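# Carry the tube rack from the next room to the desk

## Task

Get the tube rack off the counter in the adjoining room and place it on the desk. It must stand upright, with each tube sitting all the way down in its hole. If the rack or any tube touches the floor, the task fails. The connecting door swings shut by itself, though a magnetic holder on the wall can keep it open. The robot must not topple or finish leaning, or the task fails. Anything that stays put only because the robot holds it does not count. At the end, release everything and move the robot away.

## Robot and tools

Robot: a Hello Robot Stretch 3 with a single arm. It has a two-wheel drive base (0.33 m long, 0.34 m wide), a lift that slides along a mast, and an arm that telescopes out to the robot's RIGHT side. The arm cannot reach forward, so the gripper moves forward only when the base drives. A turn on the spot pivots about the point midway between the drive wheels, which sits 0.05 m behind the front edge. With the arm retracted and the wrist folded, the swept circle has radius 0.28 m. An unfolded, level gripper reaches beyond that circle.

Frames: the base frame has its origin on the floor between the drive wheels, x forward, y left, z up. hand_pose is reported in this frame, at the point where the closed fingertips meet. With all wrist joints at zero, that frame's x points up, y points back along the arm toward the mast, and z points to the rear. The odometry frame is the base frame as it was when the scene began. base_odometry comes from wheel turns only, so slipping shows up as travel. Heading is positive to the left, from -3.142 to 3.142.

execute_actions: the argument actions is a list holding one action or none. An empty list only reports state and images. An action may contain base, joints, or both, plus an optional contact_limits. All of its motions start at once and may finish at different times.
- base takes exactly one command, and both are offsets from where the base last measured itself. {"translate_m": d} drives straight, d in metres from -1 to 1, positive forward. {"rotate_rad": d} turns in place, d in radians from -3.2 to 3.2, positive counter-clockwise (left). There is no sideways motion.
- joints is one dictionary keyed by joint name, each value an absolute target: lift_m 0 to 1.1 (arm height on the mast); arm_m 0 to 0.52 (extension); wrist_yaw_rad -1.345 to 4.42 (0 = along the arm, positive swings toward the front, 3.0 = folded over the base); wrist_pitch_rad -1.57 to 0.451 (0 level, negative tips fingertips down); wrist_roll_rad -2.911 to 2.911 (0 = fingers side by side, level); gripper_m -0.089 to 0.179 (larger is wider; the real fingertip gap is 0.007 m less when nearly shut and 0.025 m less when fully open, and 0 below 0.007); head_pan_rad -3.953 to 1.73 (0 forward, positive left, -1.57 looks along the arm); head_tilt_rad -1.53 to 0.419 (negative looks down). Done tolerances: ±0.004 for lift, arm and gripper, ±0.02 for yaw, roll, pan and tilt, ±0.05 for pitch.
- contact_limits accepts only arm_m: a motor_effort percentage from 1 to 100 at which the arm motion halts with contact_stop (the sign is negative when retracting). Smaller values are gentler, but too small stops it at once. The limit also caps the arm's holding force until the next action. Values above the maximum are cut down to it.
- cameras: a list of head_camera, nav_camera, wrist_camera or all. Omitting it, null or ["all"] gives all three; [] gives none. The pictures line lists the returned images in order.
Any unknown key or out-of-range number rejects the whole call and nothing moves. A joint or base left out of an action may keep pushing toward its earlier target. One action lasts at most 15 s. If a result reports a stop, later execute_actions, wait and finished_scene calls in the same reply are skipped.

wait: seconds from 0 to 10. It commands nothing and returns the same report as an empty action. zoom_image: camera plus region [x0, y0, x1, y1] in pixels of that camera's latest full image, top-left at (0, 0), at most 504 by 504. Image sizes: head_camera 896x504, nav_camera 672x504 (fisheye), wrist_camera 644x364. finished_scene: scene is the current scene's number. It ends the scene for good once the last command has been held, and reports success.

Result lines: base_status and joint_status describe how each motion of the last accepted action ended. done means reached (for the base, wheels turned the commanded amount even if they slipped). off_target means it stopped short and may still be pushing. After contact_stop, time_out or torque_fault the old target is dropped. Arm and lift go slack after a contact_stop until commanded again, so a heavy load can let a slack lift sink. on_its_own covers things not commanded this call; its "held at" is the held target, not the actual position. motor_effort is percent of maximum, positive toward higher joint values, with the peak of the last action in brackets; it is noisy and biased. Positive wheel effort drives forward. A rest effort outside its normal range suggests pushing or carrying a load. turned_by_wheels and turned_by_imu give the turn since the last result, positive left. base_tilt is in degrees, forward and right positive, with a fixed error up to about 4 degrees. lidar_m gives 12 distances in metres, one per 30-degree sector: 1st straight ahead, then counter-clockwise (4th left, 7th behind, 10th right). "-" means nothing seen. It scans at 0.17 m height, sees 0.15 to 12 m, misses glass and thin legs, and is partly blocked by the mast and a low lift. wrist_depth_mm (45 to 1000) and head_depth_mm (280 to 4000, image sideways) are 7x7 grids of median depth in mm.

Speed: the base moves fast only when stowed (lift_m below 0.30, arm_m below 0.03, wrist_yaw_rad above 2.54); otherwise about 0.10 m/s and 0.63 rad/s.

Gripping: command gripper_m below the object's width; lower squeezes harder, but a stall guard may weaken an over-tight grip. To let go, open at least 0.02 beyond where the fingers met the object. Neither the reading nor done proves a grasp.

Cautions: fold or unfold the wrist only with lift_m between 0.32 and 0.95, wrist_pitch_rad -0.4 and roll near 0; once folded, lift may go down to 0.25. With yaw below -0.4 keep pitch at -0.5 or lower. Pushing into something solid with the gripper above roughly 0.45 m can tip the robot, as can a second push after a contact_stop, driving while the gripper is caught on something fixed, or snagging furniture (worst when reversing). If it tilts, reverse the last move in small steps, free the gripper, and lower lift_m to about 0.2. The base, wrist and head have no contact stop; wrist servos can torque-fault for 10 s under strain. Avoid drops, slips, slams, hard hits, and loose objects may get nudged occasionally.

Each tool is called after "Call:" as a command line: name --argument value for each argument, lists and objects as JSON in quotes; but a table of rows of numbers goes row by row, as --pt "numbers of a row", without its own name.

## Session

Call:
execute_actions --actions '[]'

Scene clock: 0.00 s.
base_odometry: x=+0.000 y=+0.000 heading=+0.000 (m, m, rad; odometry frame)
turned_by_wheels: +0.000 (rad since the last result)
turned_by_imu: +0.000 (rad since the last result)
base_tilt: forward=-0.8 right=+0.3 (deg)
lidar_m: 2.82 2.28 1.33 1.50 1.41 0.98 0.92 0.95 1.06 1.01 1.03 1.35
head_depth_mm: 1997 2455 2698 2755 2746 2760 2352 / 1972 2889 2917 2895 2921 2899 2336 / 1950 2881 2921 2876 2859 2913 2367 / 1926 2862 2879 2873 2842 2865 2394 / 1928 2828 2848 2830 2830 2823 2428 / 1872 2796 2816 2824 2799 2771 2469 / 1870 2781 2782 2744 2797 2751 2483
base_status: not commanded
joint_positions: lift_m=+0.505 arm_m=-0.002 wrist_yaw_rad=+2.882 wrist_pitch_rad=-0.530 wrist_roll_rad=-0.006 gripper_m=+0.037 head_pan_rad=+0.007 head_tilt_rad=-0.011
joint_status: not commanded
motor_effort: left_wheel=+0 right_wheel=+0 lift_m=+26 arm_m=+0 wrist_yaw_rad=-1 wrist_pitch_rad=+4 wrist_roll_rad=+0 gripper_m=+0 head_pan_rad=+1 head_tilt_rad=+2 (%)
hand_pose: x=+0.0324 y=+0.0595 z=+0.4938 quat_wxyz=(+0.272, +0.698, +0.096, +0.655) (m; base frame)
wrist_depth_mm: - - - - - - - / - - - - - - - / - - - - - - - / - - - 970 968 940 936 / 828 796 794 791 816 791 760 / 695 688 - 682 - 680 674 / 610 602 - 601 589 593 589
pictures: head_camera (sideways: a quarter turn clockwise sets it upright), nav_camera (sideways: a quarter turn counterclockwise sets it upright), wrist_camera
Images, in order (width x height): head_camera 896x504, nav_camera 672x504, wrist_camera 644x364.

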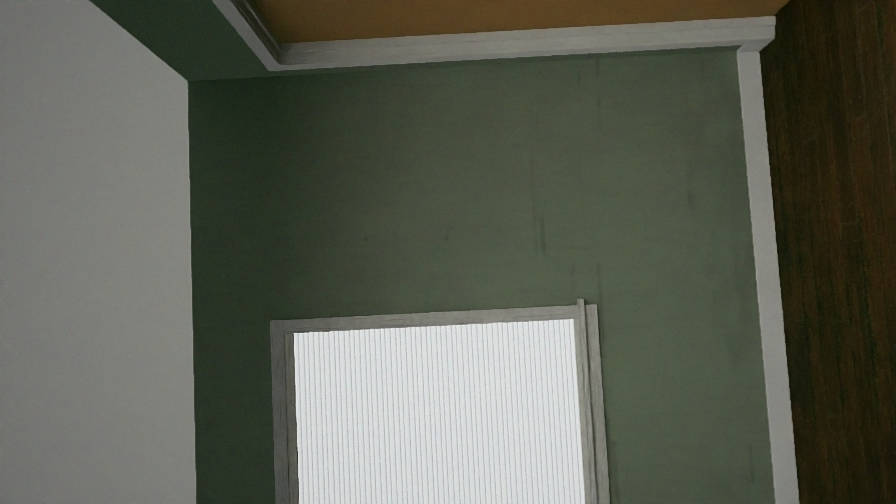

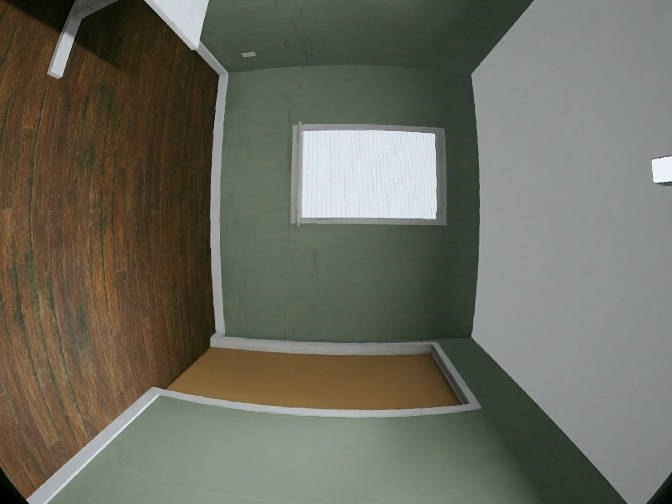

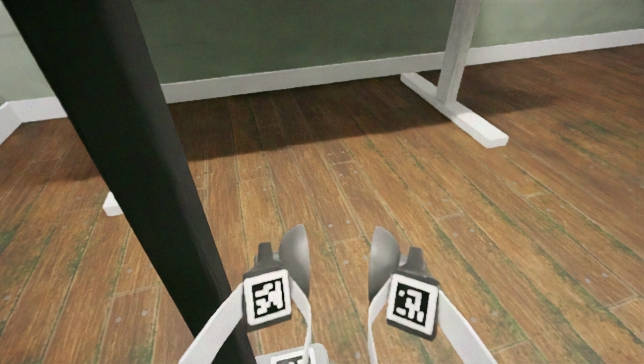

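Call:
execute_actions --actions '[{"base":{"rotate_rad":-0.22},"joints":{"lift_m":0.29,"wrist_pitch_rad":-0.4,"wrist_yaw_rad":3.0,"head_pan_rad":-3.0,"head_tilt_rad":-0.9}}]' --cameras '[]'

Call:
execute_actions --actions '[{"base":{"translate_m":1.0}}]' --cameras '[]'

Call:
execute_actions --actions '[{"base":{"translate_m":1.0}}]' --cameras '[]'

Call:
execute_actions --actions '[{"base":{"rotate_rad":1.92},"joints":{"lift_m":0.31}}]' --cameras '["nav_camera"]'

Scene clock: 14.90 s.
base_odometry: x=+0.000 y=+0.000 heading=-0.220 (m, m, rad; odometry frame)
turned_by_wheels: -0.220 (rad since the last result)
turned_by_imu: -0.219 (rad since the last result)
base_tilt: forward=-0.8 right=+0.4 (deg)
lidar_m: 2.09 2.82 1.33 1.50 1.50 1.09 0.93 0.93 1.06 1.01 1.01 1.16
head_depth_mm: 896 1044 1251 1557 1457 1272 1148 / 881 1021 1219 1504 1460 1277 - / 859 999 1185 1461 1460 1276 - / 845 975 1150 1414 1466 1279 1172 / 827 950 1123 1375 1467 1285 1160 / 812 932 1101 1330 1473 1287 1144 / 797 915 1071 1291 1460 1294 1143
base_status: done
joint_positions: lift_m=+0.291 arm_m=-0.002 wrist_yaw_rad=+2.998 wrist_pitch_rad=-0.421 wrist_roll_rad=-0.006 gripper_m=+0.037 head_pan_rad=-2.993 head_tilt_rad=-0.889
joint_status: all done
motor_effort: left_wheel=+2(9) right_wheel=-2(5) lift_m=+15(23) arm_m=+0(0) wrist_yaw_rad=+2(1) wrist_pitch_rad=+7(7) wrist_roll_rad=+0(0) gripper_m=+0(0) head_pan_rad=-5(51) head_tilt_rad=-8(50) (%)
hand_pose: x=+0.0108 y=+0.0792 z=+0.3025 quat_wxyz=(+0.197, +0.698, +0.099, +0.681) (m; base frame)
wrist_depth_mm: - - - - - - - / - - - - - - - / - - - - - - - / 753 766 759 758 761 751 743 / 611 614 - 611 631 597 610 / 514 502 - 517 - 498 495 / 448 - - - 419 430 428
pictures: none
No camera images: the call's "cameras" was empty. Leave "cameras" out to get every camera's image.

Scene clock: 20.00 s.
base_odometry: x=+0.976 y=-0.218 heading=-0.220 (m, m, rad; odometry frame)
turned_by_wheels: +0.000 (rad since the last result)
turned_by_imu: +0.007 (rad since the last result)
base_tilt: forward=-0.8 right=+0.4 (deg)
lidar_m: 1.58 1.87 2.07 1.78 1.77 1.85 1.88 1.52 0.86 0.74 0.74 0.85
head_depth_mm: 1856 2179 2027 1699 1440 1270 1151 / 1827 2114 2024 1686 1454 1277 - / 1790 2087 2033 1694 1460 1278 - / 1760 2036 2044 1709 1455 1282 1178 / 1730 1990 2077 1715 1469 1287 1163 / 1693 1949 2066 1725 1475 1289 1145 / 1658 1911 2072 1734 1479 1295 1145
base_status: done
joint_positions: lift_m=+0.290 arm_m=-0.002 wrist_yaw_rad=+2.999 wrist_pitch_rad=-0.420 wrist_roll_rad=-0.006 gripper_m=+0.037 head_pan_rad=-2.993 head_tilt_rad=-0.890
joint_status: not commanded
motor_effort: left_wheel=+1(15) right_wheel=-1(5) lift_m=+15(15) arm_m=+0(0) wrist_yaw_rad=+2(2) wrist_pitch_rad=+7(7) wrist_roll_rad=+0(0) gripper_m=+0(1) head_pan_rad=-4(4) head_tilt_rad=-6(7) (%)
hand_pose: x=+0.0106 y=+0.0793 z=+0.3026 quat_wxyz=(+0.197, +0.698, +0.099, +0.682) (m; base frame)
wrist_depth_mm: - - - - - - - / - - - - - - - / - - - - - - - / 767 766 761 765 747 763 733 / 606 608 - 613 626 606 599 / 517 519 - 523 - 499 498 / 438 - - - 421 433 424
pictures: none
No camera images: the call's "cameras" was empty. Leave "cameras" out to get every camera's image.

Scene clock: 25.10 s.
base_odometry: x=+1.952 y=-0.436 heading=-0.220 (m, m, rad; odometry frame)
turned_by_wheels: +0.000 (rad since the last result)
turned_by_imu: +0.006 (rad since the last result)
base_tilt: forward=-0.8 right=+0.4 (deg)
lidar_m: 0.91 0.92 1.05 1.83 2.04 1.87 2.83 0.96 0.53 0.53 0.54 0.63
head_depth_mm: 2815 2543 2004 1700 1457 1273 1145 / 2779 2530 2024 1690 1450 1275 - / 2735 2551 2045 1697 1465 1274 - / 2666 2567 2036 1708 1456 1279 1175 / 2642 2575 2064 1704 1465 1281 1159 / 2586 2571 2054 1718 1474 1290 1149 / 2577 2510 2066 1733 1473 1291 1151
base_status: done
joint_positions: lift_m=+0.290 arm_m=-0.002 wrist_yaw_rad=+2.999 wrist_pitch_rad=-0.420 wrist_roll_rad=-0.006 gripper_m=+0.037 head_pan_rad=-2.993 head_tilt_rad=-0.890
joint_status: not commanded
motor_effort: left_wheel=+0(12) right_wheel=+0(5) lift_m=+15(15) arm_m=+0(0) wrist_yaw_rad=+2(1) wrist_pitch_rad=+7(6) wrist_roll_rad=+0(1) gripper_m=+0(0) head_pan_rad=-4(5) head_tilt_rad=-6(7) (%)
hand_pose: x=+0.0106 y=+0.0793 z=+0.3026 quat_wxyz=(+0.196, +0.698, +0.099, +0.682) (m; base frame)
wrist_depth_mm: - - - - - 963 747 / - - - - - - 759 / - - - - - 938 784 / 775 786 767 758 755 745 733 / 627 620 - 604 634 595 591 / 512 509 - 523 - 497 497 / 437 - - - 419 432 426
pictures: none
No camera images: the call's "cameras" was empty. Leave "cameras" out to get every camera's image.

Scene clock: 28.90 s.
base_odometry: x=+1.952 y=-0.436 heading=+1.700 (m, m, rad; odometry frame)
turned_by_wheels: +1.920 (rad since the last result)
turned_by_imu: +1.907 (rad since the last result)
base_tilt: forward=-0.8 right=+0.3 (deg)
lidar_m: 2.04 1.86 2.76 1.44 0.63 0.53 0.54 0.58 0.83 0.92 0.98 1.41
head_depth_mm: 456 523 615 742 943 1166 1149 / 463 533 629 761 972 1228 - / 471 544 641 785 1006 1262 - / 479 554 657 805 1043 1263 1178 / 487 563 674 828 1082 1281 1158 / 495 576 689 855 1123 1287 1147 / 505 587 705 881 1173 1287 1144
base_status: done
joint_positions: lift_m=+0.310 arm_m=-0.002 wrist_yaw_rad=+2.999 wrist_pitch_rad=-0.420 wrist_roll_rad=-0.006 gripper_m=+0.037 head_pan_rad=-2.993 head_tilt_rad=-0.890
joint_status: all done
motor_effort: left_wheel=-1(12) right_wheel=+1(7) lift_m=+34(35) arm_m=+0(0) wrist_yaw_rad=+1(2) wrist_pitch_rad=+6(7) wrist_roll_rad=+0(1) gripper_m=+0(0) head_pan_rad=-4(4) head_tilt_rad=-6(6) (%)
hand_pose: x=+0.0106 y=+0.0794 z=+0.3217 quat_wxyz=(+0.196, +0.698, +0.099, +0.682) (m; base frame)
wrist_depth_mm: 567 - - - - - - / 554 700 - - - - - / 555 715 - - - - - / 547 722 810 826 777 789 793 / 539 634 - 636 654 616 631 / 520 531 - 525 - 518 524 / 457 483 - - 438 447 447
pictures: nav_camera (sideways: a quarter turn counterclockwise sets it upright)
Images, in order (width x height): nav_camera 672x504.

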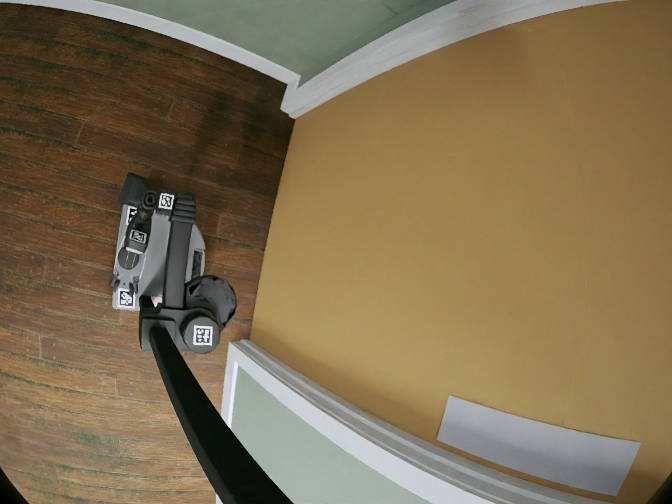

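Call:
execute_actions --actions '[{"base":{"translate_m":-0.75}}]' --cameras '["nav_camera"]'

Call:
execute_actions --actions '[{"base":{"rotate_rad":0.42}}]' --cameras '[]'

Call:
execute_actions --actions '[{"base":{"translate_m":-0.38}}]' --cameras '[]'

Call:
execute_actions --actions '[{"base":{"rotate_rad":0.65}}]' --cameras '[]'

Call:
execute_actions --actions '[{"base":{"translate_m":-0.27}}]' --cameras '["nav_camera"]'

Scene clock: 50.20 s.
base_odometry: x=+2.048 y=-1.180 heading=+1.700 (m, m, rad; odometry frame)
turned_by_wheels: +0.000 (rad since the last result)
turned_by_imu: -0.004 (rad since the last result)
base_tilt: forward=-0.8 right=+0.3 (deg)
lidar_m: 2.77 2.53 0.35 0.80 2.39 0.39 0.27 0.26 0.27 0.35 0.75 1.32
head_depth_mm: 293 335 412 538 1398 1274 1150 / - 313 379 481 658 1149 - / - 300 351 435 576 830 - / - 289 325 397 510 715 993 / - - 305 366 459 616 870 / - - 294 339 418 545 768 / - - - 315 382 486 666
base_status: done
joint_positions: lift_m=+0.310 arm_m=-0.002 wrist_yaw_rad=+3.000 wrist_pitch_rad=-0.419 wrist_roll_rad=-0.006 gripper_m=+0.037 head_pan_rad=-2.994 head_tilt_rad=-0.894
joint_status: not commanded
on_its_own: left_wheel is at rest, and its effort (-19) is outside its rest range (-18 to +18)
motor_effort: left_wheel=-19(87) right_wheel=-17(42) lift_m=+33(34) arm_m=+0(0) wrist_yaw_rad=+2(1) wrist_pitch_rad=+6(6) wrist_roll_rad=+0(0) gripper_m=-1(0) head_pan_rad=-3(4) head_tilt_rad=-3(6) (%)
hand_pose: x=+0.0105 y=+0.0795 z=+0.3220 quat_wxyz=(+0.196, +0.698, +0.098, +0.682) (m; base frame)
wrist_depth_mm: - - - - 472 314 - / - - - - 474 339 - / - - - - 437 373 - / 818 803 800 788 442 422 786 / 653 644 - 638 474 582 623 / 542 529 - 526 - 517 522 / 456 485 - - 438 449 444
pictures: nav_camera (sideways: a quarter turn counterclockwise sets it upright)
Images, in order (width x height): nav_camera 672x504.

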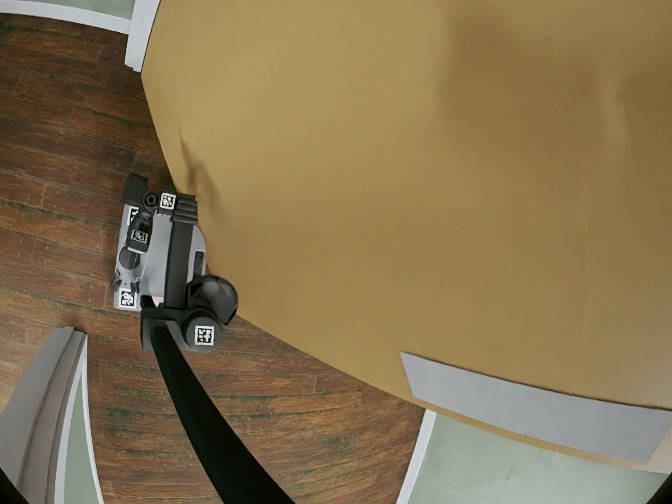

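Scene clock: 51.87 s.
base_odometry: x=+2.048 y=-1.180 heading=+2.120 (m, m, rad; odometry frame)
turned_by_wheels: +0.420 (rad since the last result)
turned_by_imu: +0.407 (rad since the last result)
base_tilt: forward=-0.8 right=+0.3 (deg)
lidar_m: 2.54 0.34 0.49 2.32 2.07 0.30 0.27 0.27 0.33 0.63 1.18 2.77
head_depth_mm: - - 315 390 510 740 1096 / - - 311 383 500 716 - / - - 307 377 489 689 - / - - 304 371 480 678 955 / - - 303 366 471 657 996 / - - 302 360 461 640 1037 / - - 300 355 452 624 1008
base_status: done
joint_positions: lift_m=+0.310 arm_m=-0.002 wrist_yaw_rad=+3.000 wrist_pitch_rad=-0.419 wrist_roll_rad=-0.006 gripper_m=+0.037 head_pan_rad=-2.994 head_tilt_rad=-0.894
joint_status: not commanded
on_its_own: left_wheel is at rest, and its effort (-37) is outside its rest range (-18 to +18)
motor_effort: left_wheel=-37(52) right_wheel=-10(11) lift_m=+33(32) arm_m=+0(0) wrist_yaw_rad=+1(1) wrist_pitch_rad=+6(6) wrist_roll_rad=-1(0) gripper_m=+0(1) head_pan_rad=-3(4) head_tilt_rad=-3(4) (%)
hand_pose: x=+0.0105 y=+0.0795 z=+0.3220 quat_wxyz=(+0.196, +0.698, +0.098, +0.682) (m; base frame)
wrist_depth_mm: - - - - - - 332 / - - - - - 820 282 / - - - - - 690 295 / 805 807 785 819 799 593 310 / 594 646 - 635 652 500 333 / 395 530 - 523 - 433 357 / 379 482 - - 439 435 402
pictures: none
No camera images: the call's "cameras" was empty. Leave "cameras" out to get every camera's image.

Scene clock: 56.67 s.
base_odometry: x=+2.247 y=-1.504 heading=+2.120 (m, m, rad; odometry frame)
turned_by_wheels: +0.000 (rad since the last result)
turned_by_imu: -0.001 (rad since the last result)
base_tilt: forward=-0.8 right=+0.3 (deg)
lidar_m: 0.71 0.68 1.60 2.43 1.72 0.44 0.28 0.25 0.26 0.31 0.61 2.30
head_depth_mm: 314 376 475 1643 1445 1275 1146 / 296 341 417 539 777 1248 - / - 314 376 470 624 908 - / - 296 342 417 536 745 1024 / - - 313 376 467 621 847 / - - 296 341 415 532 723 / - - - 312 373 465 617
base_status: done
joint_positions: lift_m=+0.310 arm_m=-0.002 wrist_yaw_rad=+3.000 wrist_pitch_rad=-0.419 wrist_roll_rad=-0.006 gripper_m=+0.037 head_pan_rad=-2.994 head_tilt_rad=-0.894
joint_status: not commanded
motor_effort: left_wheel=-15(44) right_wheel=-9(35) lift_m=+32(32) arm_m=+0(0) wrist_yaw_rad=+1(1) wrist_pitch_rad=+6(6) wrist_roll_rad=+0(0) gripper_m=+1(1) head_pan_rad=-4(3) head_tilt_rad=-4(4) (%)
hand_pose: x=+0.0105 y=+0.0795 z=+0.3220 quat_wxyz=(+0.196, +0.698, +0.098, +0.682) (m; base frame)
wrist_depth_mm: - - - - - - - / - - - - - - - / - - - - - - 940 / 799 801 805 799 785 788 780 / 645 643 - 641 646 618 622 / 528 536 - 523 - 520 521 / 459 487 - - 436 454 449
pictures: none
No camera images: the call's "cameras" was empty. Leave "cameras" out to get every camera's image.

Scene clock: 58.70 s.
base_odometry: x=+2.247 y=-1.504 heading=+2.769 (m, m, rad; odometry frame)
turned_by_wheels: +0.650 (rad since the last result)
turned_by_imu: +0.634 (rad since the last result)
base_tilt: forward=-0.8 right=+0.3 (deg)
lidar_m: 0.71 2.43 2.17 1.67 0.43 0.29 0.28 0.28 0.36 1.06 3.08 0.68
head_depth_mm: - - 303 372 481 678 1047 / - - 303 372 481 679 - / - - 304 373 481 680 - / - - 304 373 482 681 972 / - - 305 373 483 685 1066 / - - 305 374 484 686 1093 / - - 305 374 484 688 1098
base_status: done
joint_positions: lift_m=+0.310 arm_m=-0.002 wrist_yaw_rad=+3.000 wrist_pitch_rad=-0.419 wrist_roll_rad=-0.006 gripper_m=+0.037 head_pan_rad=-2.994 head_tilt_rad=-0.894
joint_status: not commanded
on_its_own: left_wheel is at rest, and its effort (-30) is outside its rest range (-18 to +18)
motor_effort: left_wheel=-30(42) right_wheel=-6(8) lift_m=+32(33) arm_m=+0(0) wrist_yaw_rad=+1(3) wrist_pitch_rad=+6(6) wrist_roll_rad=+0(0) gripper_m=+0(0) head_pan_rad=-4(3) head_tilt_rad=-4(4) (%)
hand_pose: x=+0.0105 y=+0.0795 z=+0.3220 quat_wxyz=(+0.196, +0.698, +0.098, +0.682) (m; base frame)
wrist_depth_mm: - - - - - - - / - - - - - - - / 971 - - - - - - / 378 801 798 782 797 777 783 / 367 647 - 633 656 627 618 / 358 521 - 527 - 525 521 / 347 467 - - 440 447 449
pictures: none
No camera images: the call's "cameras" was empty. Leave "cameras" out to get every camera's image.

Scene clock: 62.40 s.
base_odometry: x=+2.498 y=-1.602 heading=+2.769 (m, m, rad; odometry frame)
turned_by_wheels: +0.000 (rad since the last result)
turned_by_imu: -0.001 (rad since the last result)
base_tilt: forward=-0.8 right=+0.3 (deg)
lidar_m: 0.94 2.66 2.02 1.55 1.42 0.37 0.27 0.26 0.28 0.39 2.37 0.96
head_depth_mm: - 314 383 490 683 1233 1146 / - 301 358 449 608 928 - / - 292 336 417 547 784 - / - - 317 387 498 700 975 / - - 303 362 457 619 885 / - - 295 340 423 558 805 / - - 287 320 392 506 715
base_status: done
joint_positions: lift_m=+0.310 arm_m=-0.002 wrist_yaw_rad=+3.000 wrist_pitch_rad=-0.419 wrist_roll_rad=-0.006 gripper_m=+0.037 head_pan_rad=-2.994 head_tilt_rad=-0.894
joint_status: not commanded
motor_effort: left_wheel=-9(38) right_wheel=-7(34) lift_m=+32(32) arm_m=+0(0) wrist_yaw_rad=+0(1) wrist_pitch_rad=+6(7) wrist_roll_rad=-1(0) gripper_m=-1(0) head_pan_rad=-3(4) head_tilt_rad=-3(4) (%)
hand_pose: x=+0.0105 y=+0.0795 z=+0.3220 quat_wxyz=(+0.196, +0.698, +0.098, +0.682) (m; base frame)
wrist_depth_mm: - - - - - - - / - - - - - - - / - - - - - - - / 804 803 807 796 780 785 782 / 636 645 - 638 661 623 630 / 537 533 - 529 - 529 515 / 453 479 - - 437 453 443
pictures: nav_camera (sideways: a quarter turn counterclockwise sets it upright)
Images, in order (width x height): nav_camera 672x504.

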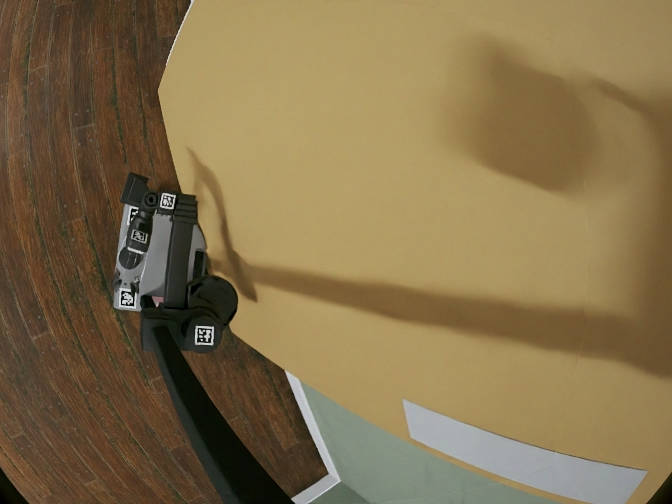

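Call:
execute_actions --actions '[{"base":{"translate_m":-0.04},"joints":{"head_pan_rad":0.6,"head_tilt_rad":-0.35,"lift_m":0.29}}]' --cameras '["head_camera","nav_camera"]'

Call:
execute_actions --actions '[{"base":{"translate_m":0.1}}]' --cameras '["head_camera"]'

Scene clock: 71.27 s.
base_odometry: x=+2.535 y=-1.616 heading=+2.769 (m, m, rad; odometry frame)
turned_by_wheels: -0.001 (rad since the last result)
turned_by_imu: +0.024 (rad since the last result)
base_tilt: forward=-0.8 right=+0.3 (deg)
lidar_m: 0.96 2.69 1.96 1.53 1.28 0.36 0.27 0.26 0.28 0.39 2.60 0.97
head_depth_mm: 2887 2987 2968 2985 2545 1877 1501 / 2899 3062 2706 2837 2595 1902 1506 / 2923 3111 2759 2867 2605 1921 1512 / 2978 3164 2798 2881 2634 1927 1521 / 3016 3208 2844 2912 2657 1937 1531 / 3054 3250 2956 2926 2664 1950 1534 / 3108 3215 3125 3041 2732 1967 1554
base_status: translate_m off_target (by the wheels' count: -0.0397 of -0.0400)
joint_positions: lift_m=+0.290 arm_m=-0.002 wrist_yaw_rad=+3.001 wrist_pitch_rad=-0.419 wrist_roll_rad=-0.006 gripper_m=+0.037 head_pan_rad=+0.593 head_tilt_rad=-0.356
joint_status: all done
on_its_own: left_wheel is at rest, and its effort (-61) is outside its rest range (-18 to +18); right_wheel is at rest, and its effort (-24) is outside its rest range (-18 to +18)
motor_effort: left_wheel=-61(75) right_wheel=-24(30) lift_m=+17(29) arm_m=+0(1) wrist_yaw_rad=+0(2) wrist_pitch_rad=+6(7) wrist_roll_rad=+0(0) gripper_m=+0(1) head_pan_rad=+5(50) head_tilt_rad=+3(42) (%)
hand_pose: x=+0.0103 y=+0.0796 z=+0.3029 quat_wxyz=(+0.195, +0.698, +0.099, +0.682) (m; base frame)
wrist_depth_mm: - - - - - - - / - - - - - - - / - - - - - - - / 774 764 776 754 763 743 751 / 608 620 - 600 639 598 597 / 509 510 - 520 - 501 501 / 437 - - - 418 431 430
pictures: head_camera (sideways: a quarter turn clockwise sets it upright), nav_camera (sideways: a quarter turn counterclockwise sets it upright)
Images, in order (width x height): head_camera 896x504, nav_camera 672x504.

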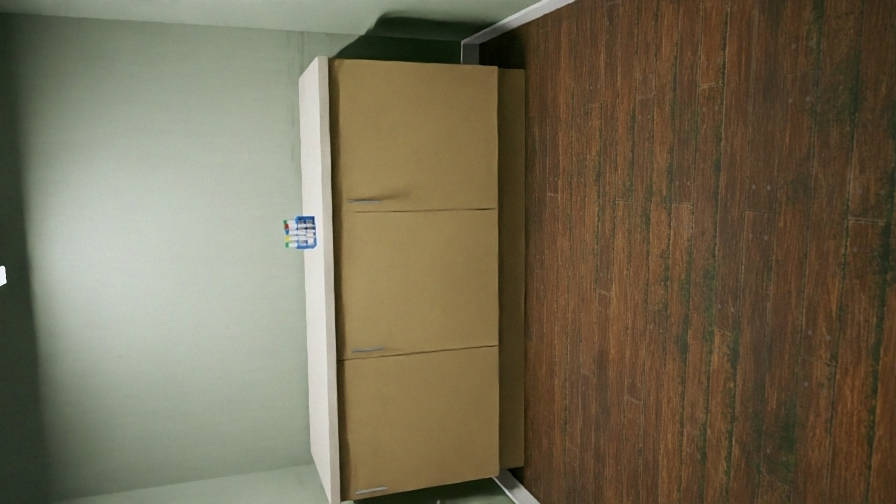

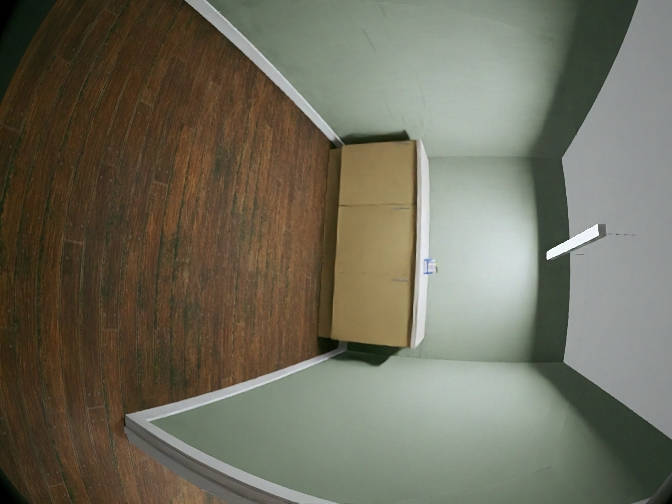

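Scene clock: 73.43 s.
base_odometry: x=+2.442 y=-1.580 heading=+2.769 (m, m, rad; odometry frame)
turned_by_wheels: +0.000 (rad since the last result)
turned_by_imu: +0.001 (rad since the last result)
base_tilt: forward=-0.8 right=+0.3 (deg)
lidar_m: 0.88 2.60 2.01 1.57 1.53 0.49 0.36 0.35 0.37 0.51 3.14 0.87
head_depth_mm: 2810 2924 3052 3158 2538 1893 1491 / 2822 3017 2615 2711 2571 1906 1505 / 2885 3021 2677 2769 2593 1911 1522 / 2883 3088 2735 2758 2654 1925 1518 / 2922 3138 2881 2830 2653 1940 1520 / 2962 3179 2939 2869 2685 1950 1533 / 3014 3166 3083 2876 2700 1968 1537
base_status: done
joint_positions: lift_m=+0.290 arm_m=-0.002 wrist_yaw_rad=+3.001 wrist_pitch_rad=-0.419 wrist_roll_rad=-0.006 gripper_m=+0.037 head_pan_rad=+0.593 head_tilt_rad=-0.356
joint_status: not commanded
motor_effort: left_wheel=+0(50) right_wheel=+0(18) lift_m=+18(18) arm_m=-1(1) wrist_yaw_rad=+0(0) wrist_pitch_rad=+6(6) wrist_roll_rad=+0(0) gripper_m=+0(0) head_pan_rad=+4(5) head_tilt_rad=+3(4) (%)
hand_pose: x=+0.0103 y=+0.0796 z=+0.3029 quat_wxyz=(+0.195, +0.698, +0.099, +0.682) (m; base frame)
wrist_depth_mm: - - - - - - - / - - - - - - - / - - - - - - - / 784 783 766 770 750 763 736 / 609 623 - 603 628 605 597 / 508 510 - 522 - 501 501 / 439 - - - 420 431 426
pictures: head_camera (sideways: a quarter turn clockwise sets it upright)
Images, in order (width x height): head_camera 896x504.

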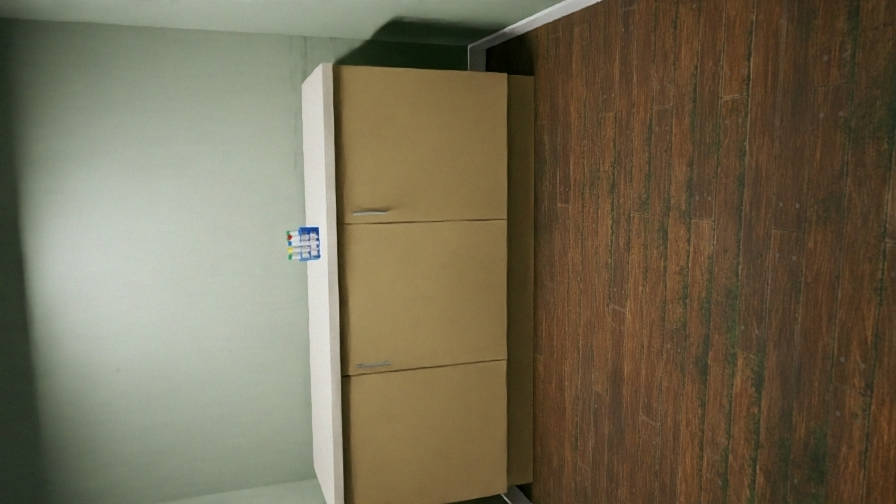

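Call:
execute_actions --actions '[{"base":{"rotate_rad":0.61}}]' --cameras '[]'

Call:
execute_actions --actions '[{"base":{"translate_m":1.0}}]' --cameras '[]'

Call:
execute_actions --actions '[{"base":{"translate_m":1.0}}]' --cameras '[]'

Call:
execute_actions --actions '[{"base":{"rotate_rad":1.41},"joints":{"head_pan_rad":-1.57,"head_tilt_rad":-0.5,"lift_m":0.5}}]' --cameras '[]'

Call:
execute_actions --actions '[{"joints":{"wrist_yaw_rad":-0.08,"lift_m":0.87}}]' --cameras '[]'

Call:
execute_actions --actions '[{"joints":{"wrist_pitch_rad":0.02,"gripper_m":0.179,"arm_m":0.1}}]'

Scene clock: 88.10 s.
base_odometry: x=+2.442 y=-1.580 heading=-2.905 (m, m, rad; odometry frame)
turned_by_wheels: +0.610 (rad since the last result)
turned_by_imu: +0.603 (rad since the last result)
base_tilt: forward=-0.8 right=+0.3 (deg)
lidar_m: 2.60 1.89 1.55 1.26 0.45 0.36 0.35 0.38 0.56 3.17 0.86 1.00
head_depth_mm: 2969 3169 2784 2868 2575 1879 1494 / 2642 2824 2921 3084 2570 1896 1504 / 2345 2457 2576 2762 2614 1907 1513 / 2054 2176 2284 2426 2460 1931 1521 / 1866 1945 2048 2142 2252 1933 1526 / 1692 1773 1850 1919 2012 1954 1533 / 1556 1610 1679 1742 1806 1849 1543
base_status: done
joint_positions: lift_m=+0.290 arm_m=-0.002 wrist_yaw_rad=+3.001 wrist_pitch_rad=-0.419 wrist_roll_rad=-0.006 gripper_m=+0.037 head_pan_rad=+0.593 head_tilt_rad=-0.356
joint_status: not commanded
motor_effort: left_wheel=-2(12) right_wheel=+2(9) lift_m=+17(18) arm_m=-1(0) wrist_yaw_rad=-1(0) wrist_pitch_rad=+6(6) wrist_roll_rad=+0(1) gripper_m=+0(0) head_pan_rad=+4(5) head_tilt_rad=+3(3) (%)
hand_pose: x=+0.0103 y=+0.0796 z=+0.3029 quat_wxyz=(+0.195, +0.698, +0.099, +0.682) (m; base frame)
wrist_depth_mm: 395 - - - - - - / 394 502 - - - - - / 395 504 - - - - - / 391 531 778 781 752 770 741 / 393 564 - 607 631 598 595 / 391 496 - 526 - 501 502 / 382 - - - 419 430 437
pictures: none
No camera images: the call's "cameras" was empty. Leave "cameras" out to get every camera's image.

Scene clock: 93.20 s.
base_odometry: x=+1.470 y=-1.815 heading=-2.905 (m, m, rad; odometry frame)
turned_by_wheels: +0.000 (rad since the last result)
turned_by_imu: +0.006 (rad since the last result)
base_tilt: forward=-0.8 right=+0.3 (deg)
lidar_m: 1.62 1.67 1.37 1.37 1.52 1.35 1.34 1.44 0.75 0.75 0.83 1.32
head_depth_mm: 2096 2233 2268 1752 1879 1878 1492 / 2226 2358 2419 1897 2027 1893 1509 / 2032 2144 2200 2086 2263 1924 1501 / 1798 1902 2003 2119 2261 1922 1533 / 1633 1712 1791 1873 1986 1943 1526 / 1502 1558 1622 1686 1767 1816 1539 / 1365 1425 1473 1534 1599 1669 1545
base_status: done
joint_positions: lift_m=+0.290 arm_m=-0.002 wrist_yaw_rad=+3.001 wrist_pitch_rad=-0.419 wrist_roll_rad=-0.006 gripper_m=+0.037 head_pan_rad=+0.593 head_tilt_rad=-0.356
joint_status: not commanded
motor_effort: left_wheel=-2(9) right_wheel=+1(8) lift_m=+17(18) arm_m=+0(1) wrist_yaw_rad=+0(0) wrist_pitch_rad=+6(6) wrist_roll_rad=-1(0) gripper_m=+0(1) head_pan_rad=+4(4) head_tilt_rad=+4(4) (%)
hand_pose: x=+0.0103 y=+0.0796 z=+0.3029 quat_wxyz=(+0.195, +0.698, +0.099, +0.682) (m; base frame)
wrist_depth_mm: - - - - - - - / - - - - - - - / - - - - - - - / 786 779 755 756 765 755 744 / 623 614 - 616 633 607 598 / 511 511 - 528 - 499 501 / 435 - - - 422 433 427
pictures: none
No camera images: the call's "cameras" was empty. Leave "cameras" out to get every camera's image.

Scene clock: 98.30 s.
base_odometry: x=+0.498 y=-2.049 heading=-2.905 (m, m, rad; odometry frame)
turned_by_wheels: +0.000 (rad since the last result)
turned_by_imu: +0.006 (rad since the last result)
base_tilt: forward=-0.8 right=+0.4 (deg)
lidar_m: 0.64 0.71 1.11 1.19 1.32 2.12 2.32 1.12 0.93 0.93 0.79 0.65
head_depth_mm: 1178 1245 1309 1175 762 749 800 / 1267 1338 1422 1190 802 821 886 / 1379 1454 1541 1210 860 909 988 / 1478 1561 1661 1223 927 1015 1116 / 1408 1459 1534 1243 1049 1156 1303 / 1277 1326 1390 1258 1197 1329 1494 / 1174 1215 1274 1303 1369 1448 1460
base_status: done
joint_positions: lift_m=+0.290 arm_m=-0.002 wrist_yaw_rad=+3.001 wrist_pitch_rad=-0.419 wrist_roll_rad=-0.006 gripper_m=+0.037 head_pan_rad=+0.593 head_tilt_rad=-0.356
joint_status: not commanded
motor_effort: left_wheel=-2(11) right_wheel=+1(7) lift_m=+17(18) arm_m=-1(1) wrist_yaw_rad=+0(0) wrist_pitch_rad=+6(6) wrist_roll_rad=-1(0) gripper_m=+1(1) head_pan_rad=+5(5) head_tilt_rad=+4(4) (%)
hand_pose: x=+0.0103 y=+0.0796 z=+0.3029 quat_wxyz=(+0.195, +0.698, +0.099, +0.682) (m; base frame)
wrist_depth_mm: - - - - - - 787 / - - - - - - 788 / - - - - - - 837 / 780 777 740 767 762 748 746 / 620 606 - 616 609 608 598 / 513 507 - 517 - 500 497 / 440 - - - 418 428 429
pictures: none
No camera images: the call's "cameras" was empty. Leave "cameras" out to get every camera's image.

Scene clock: 101.43 s.
base_odometry: x=+0.498 y=-2.049 heading=-1.495 (m, m, rad; odometry frame)
turned_by_wheels: +1.410 (rad since the last result)
turned_by_imu: +1.400 (rad since the last result)
base_tilt: forward=-0.7 right=+0.3 (deg)
lidar_m: 1.18 1.24 1.72 2.31 1.29 0.96 0.93 0.91 0.67 0.64 0.67 0.91
head_depth_mm: 1086 1175 1232 840 761 853 976 / 1081 1175 1252 850 757 847 969 / 1084 1173 1247 840 752 844 960 / 1081 1169 1241 832 749 839 954 / 1078 1167 1241 875 745 835 945 / 1077 1169 1235 882 741 830 942 / 1076 1165 1254 891 738 825 935
base_status: done
joint_positions: lift_m=+0.499 arm_m=-0.002 wrist_yaw_rad=+3.001 wrist_pitch_rad=-0.419 wrist_roll_rad=-0.006 gripper_m=+0.037 head_pan_rad=-1.563 head_tilt_rad=-0.494
joint_status: all done
motor_effort: left_wheel=-1(13) right_wheel=+2(7) lift_m=+34(35) arm_m=-1(0) wrist_yaw_rad=-1(1) wrist_pitch_rad=+6(6) wrist_roll_rad=-1(0) gripper_m=+0(1) head_pan_rad=-4(51) head_tilt_rad=-4(22) (%)
hand_pose: x=+0.0103 y=+0.0795 z=+0.5120 quat_wxyz=(+0.195, +0.698, +0.099, +0.682) (m; base frame)
wrist_depth_mm: - - - - - - - / - - - - - - - / - - - - - - - / - - - - - - - / 919 916 - 920 942 889 884 / 755 771 - 767 - 750 740 / 653 643 - 646 626 639 637
pictures: none
No camera images: the call's "cameras" was empty. Leave "cameras" out to get every camera's image.

Scene clock: 105.63 s.
base_odometry: x=+0.498 y=-2.049 heading=-1.495 (m, m, rad; odometry frame)
turned_by_wheels: +0.000 (rad since the last result)
turned_by_imu: +0.000 (rad since the last result)
base_tilt: forward=-0.8 right=+0.3 (deg)
lidar_m: 1.19 1.24 1.72 2.31 1.29 0.96 0.93 0.92 0.67 0.64 0.67 0.91
head_depth_mm: 1082 1174 1234 841 761 852 957 / 1087 1170 1244 853 757 852 949 / 1085 1171 1242 838 753 842 - / 1076 1173 1238 833 748 838 956 / 1077 1164 1239 871 744 833 946 / 1080 1165 1237 880 740 830 944 / 1080 1164 1247 888 738 824 936
base_status: not commanded
joint_positions: lift_m=+0.869 arm_m=-0.002 wrist_yaw_rad=-0.078 wrist_pitch_rad=-0.419 wrist_roll_rad=-0.006 gripper_m=+0.037 head_pan_rad=-1.563 head_tilt_rad=-0.494
joint_status: all done
motor_effort: left_wheel=-2(2) right_wheel=+1(2) lift_m=+34(36) arm_m=+0(0) wrist_yaw_rad=-1(2) wrist_pitch_rad=+6(6) wrist_roll_rad=+0(1) gripper_m=+0(1) head_pan_rad=-4(5) head_tilt_rad=-4(4) (%)
hand_pose: x=-0.0390 y=-0.3662 z=+0.8820 quat_wxyz=(+0.688, +0.121, -0.694, -0.174) (m; base frame)
wrist_depth_mm: 861 827 792 522 745 729 733 / 362 362 373 372 377 382 378 / 404 410 407 413 422 426 432 / 438 449 452 460 466 474 480 / 491 497 504 503 508 521 539 / 549 558 563 581 - 595 601 / 628 640 653 658 691 684 712
pictures: none
No camera images: the call's "cameras" was empty. Leave "cameras" out to get every camera's image.

Scene clock: 107.63 s.
base_odometry: x=+0.498 y=-2.049 heading=-1.495 (m, m, rad; odometry frame)
turned_by_wheels: +0.000 (rad since the last result)
turned_by_imu: +0.000 (rad since the last result)
base_tilt: forward=-0.8 right=+0.3 (deg)
lidar_m: 1.19 1.24 1.72 2.32 1.29 0.96 0.93 0.92 0.67 0.64 0.67 0.91
head_depth_mm: 1083 1174 1232 846 762 - - / 1085 1171 1248 848 745 - - / 1086 1171 1246 838 706 - - / 1083 1174 1245 833 715 845 953 / 1084 1167 1244 876 755 835 950 / 1079 1166 1239 881 740 831 942 / 1075 1159 1258 890 737 823 936
base_status: not commanded
joint_positions: lift_m=+0.869 arm_m=+0.100 wrist_yaw_rad=-0.079 wrist_pitch_rad=-0.004 wrist_roll_rad=-0.006 gripper_m=+0.179 head_pan_rad=-1.563 head_tilt_rad=-0.494
joint_status: all done
motor_effort: left_wheel=-2(2) right_wheel=+1(1) lift_m=+34(34) arm_m=+3(3) wrist_yaw_rad=+0(1) wrist_pitch_rad=+8(9) wrist_roll_rad=+0(0) gripper_m=-1(85) head_pan_rad=-4(4) head_tilt_rad=-4(4) (%)
hand_pose: x=-0.0416 y=-0.5001 z=+0.9831 quat_wxyz=(+0.709, -0.026, -0.704, -0.030) (m; base frame)
wrist_depth_mm: 843 845 845 831 852 874 851 / 856 857 872 878 864 885 888 / 888 879 882 872 897 883 898 / 816 848 897 501 921 910 887 / 406 414 418 421 424 432 432 / 285 289 290 295 299 303 306 / 313 318 320 323 325 330 -
pictures: head_camera (sideways: a quarter turn clockwise sets it upright), nav_camera (sideways: a quarter turn counterclockwise sets it upright), wrist_camera
Images, in order (width x height): head_camera 896x504, nav_camera 672x504, wrist_camera 644x364.

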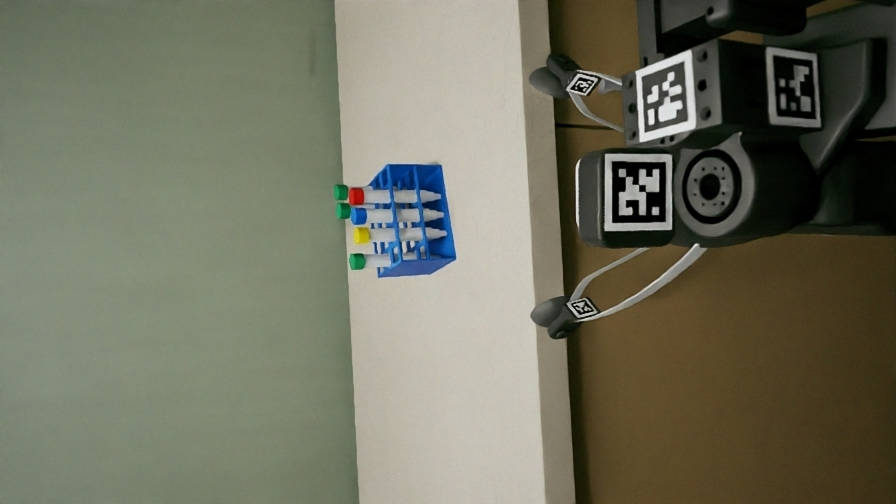

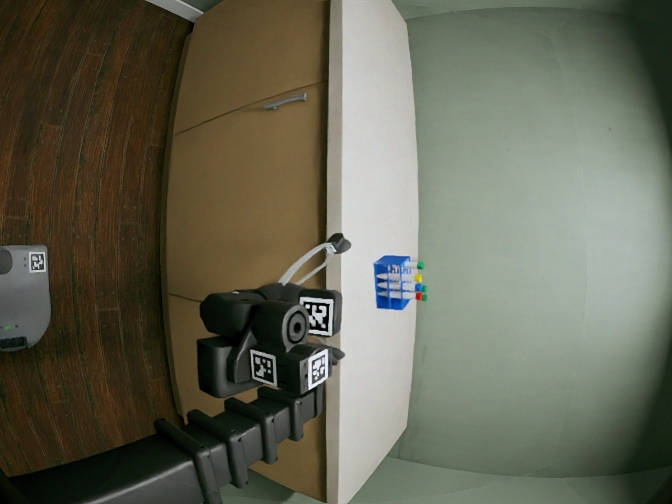

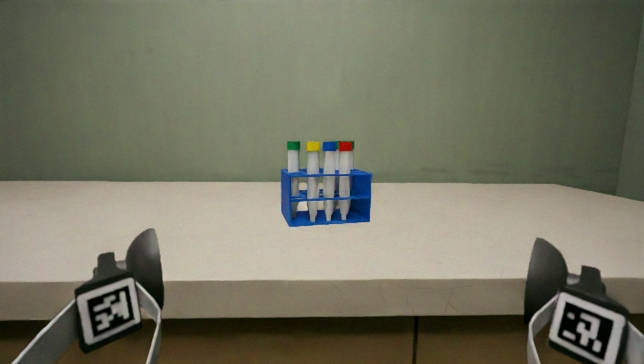

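Call:
execute_actions --actions '[{"base":{"translate_m":-0.065},"joints":{"wrist_pitch_rad":-0.05,"wrist_yaw_rad":0.18,"lift_m":0.858,"arm_m":0.33}}]' --cameras '["head_camera","wrist_camera"]'

Scene clock: 117.03 s.
base_odometry: x=+0.493 y=-1.984 heading=-1.495 (m, m, rad; odometry frame)
turned_by_wheels: +0.000 (rad since the last result)
turned_by_imu: -0.001 (rad since the last result)
base_tilt: forward=-0.8 right=+0.4 (deg)
lidar_m: 1.25 1.30 1.81 2.31 1.20 0.89 0.87 0.90 0.67 0.64 0.67 0.91
head_depth_mm: 1085 1175 1233 845 712 - 976 / 1084 1175 1246 947 781 853 974 / 1081 1164 1243 964 788 841 961 / 1085 1167 1236 847 773 839 954 / 1077 1164 1238 862 744 836 945 / 1078 1163 1235 881 739 832 942 / 1075 1163 1251 888 737 825 937
base_status: done
joint_positions: lift_m=+0.859 arm_m=+0.330 wrist_yaw_rad=+0.179 wrist_pitch_rad=-0.068 wrist_roll_rad=-0.006 gripper_m=+0.179 head_pan_rad=-1.563 head_tilt_rad=-0.494
joint_status: all done
motor_effort: left_wheel=-2(10) right_wheel=+1(4) lift_m=+15(32) arm_m=+3(4) wrist_yaw_rad=+2(2) wrist_pitch_rad=+6(7) wrist_roll_rad=+0(1) gripper_m=+0(0) head_pan_rad=-5(4) head_tilt_rad=-3(4) (%)
hand_pose: x=+0.0238 y=-0.7247 z=+0.9559 quat_wxyz=(+0.708, +0.087, -0.699, +0.039) (m; base frame)
wrist_depth_mm: 812 744 698 649 613 578 539 / 850 776 734 669 633 588 556 / 866 800 755 255 228 595 576 / 511 513 532 256 234 545 548 / 298 302 302 259 246 307 306 / 209 211 212 213 214 214 229 / - 159 163 163 164 165 -
pictures: head_camera (sideways: a quarter turn clockwise sets it upright), wrist_camera
Images, in order (width x height): head_camera 896x504, wrist_camera 644x364.

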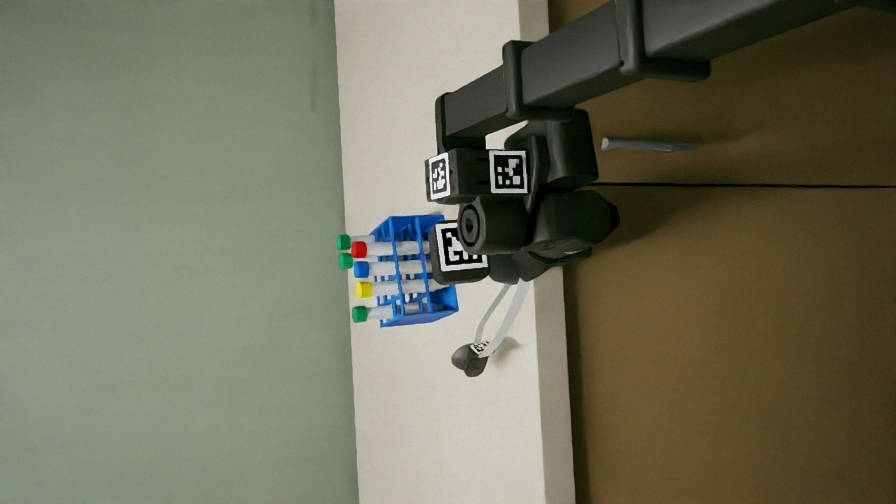

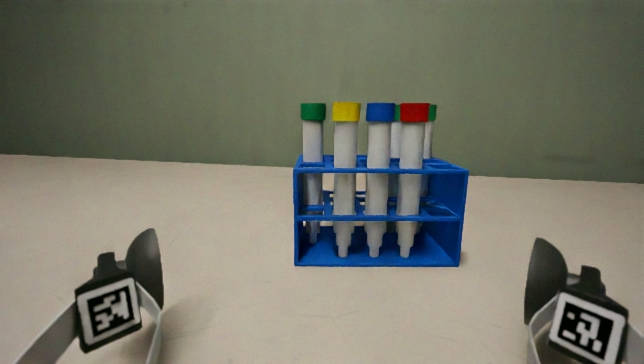

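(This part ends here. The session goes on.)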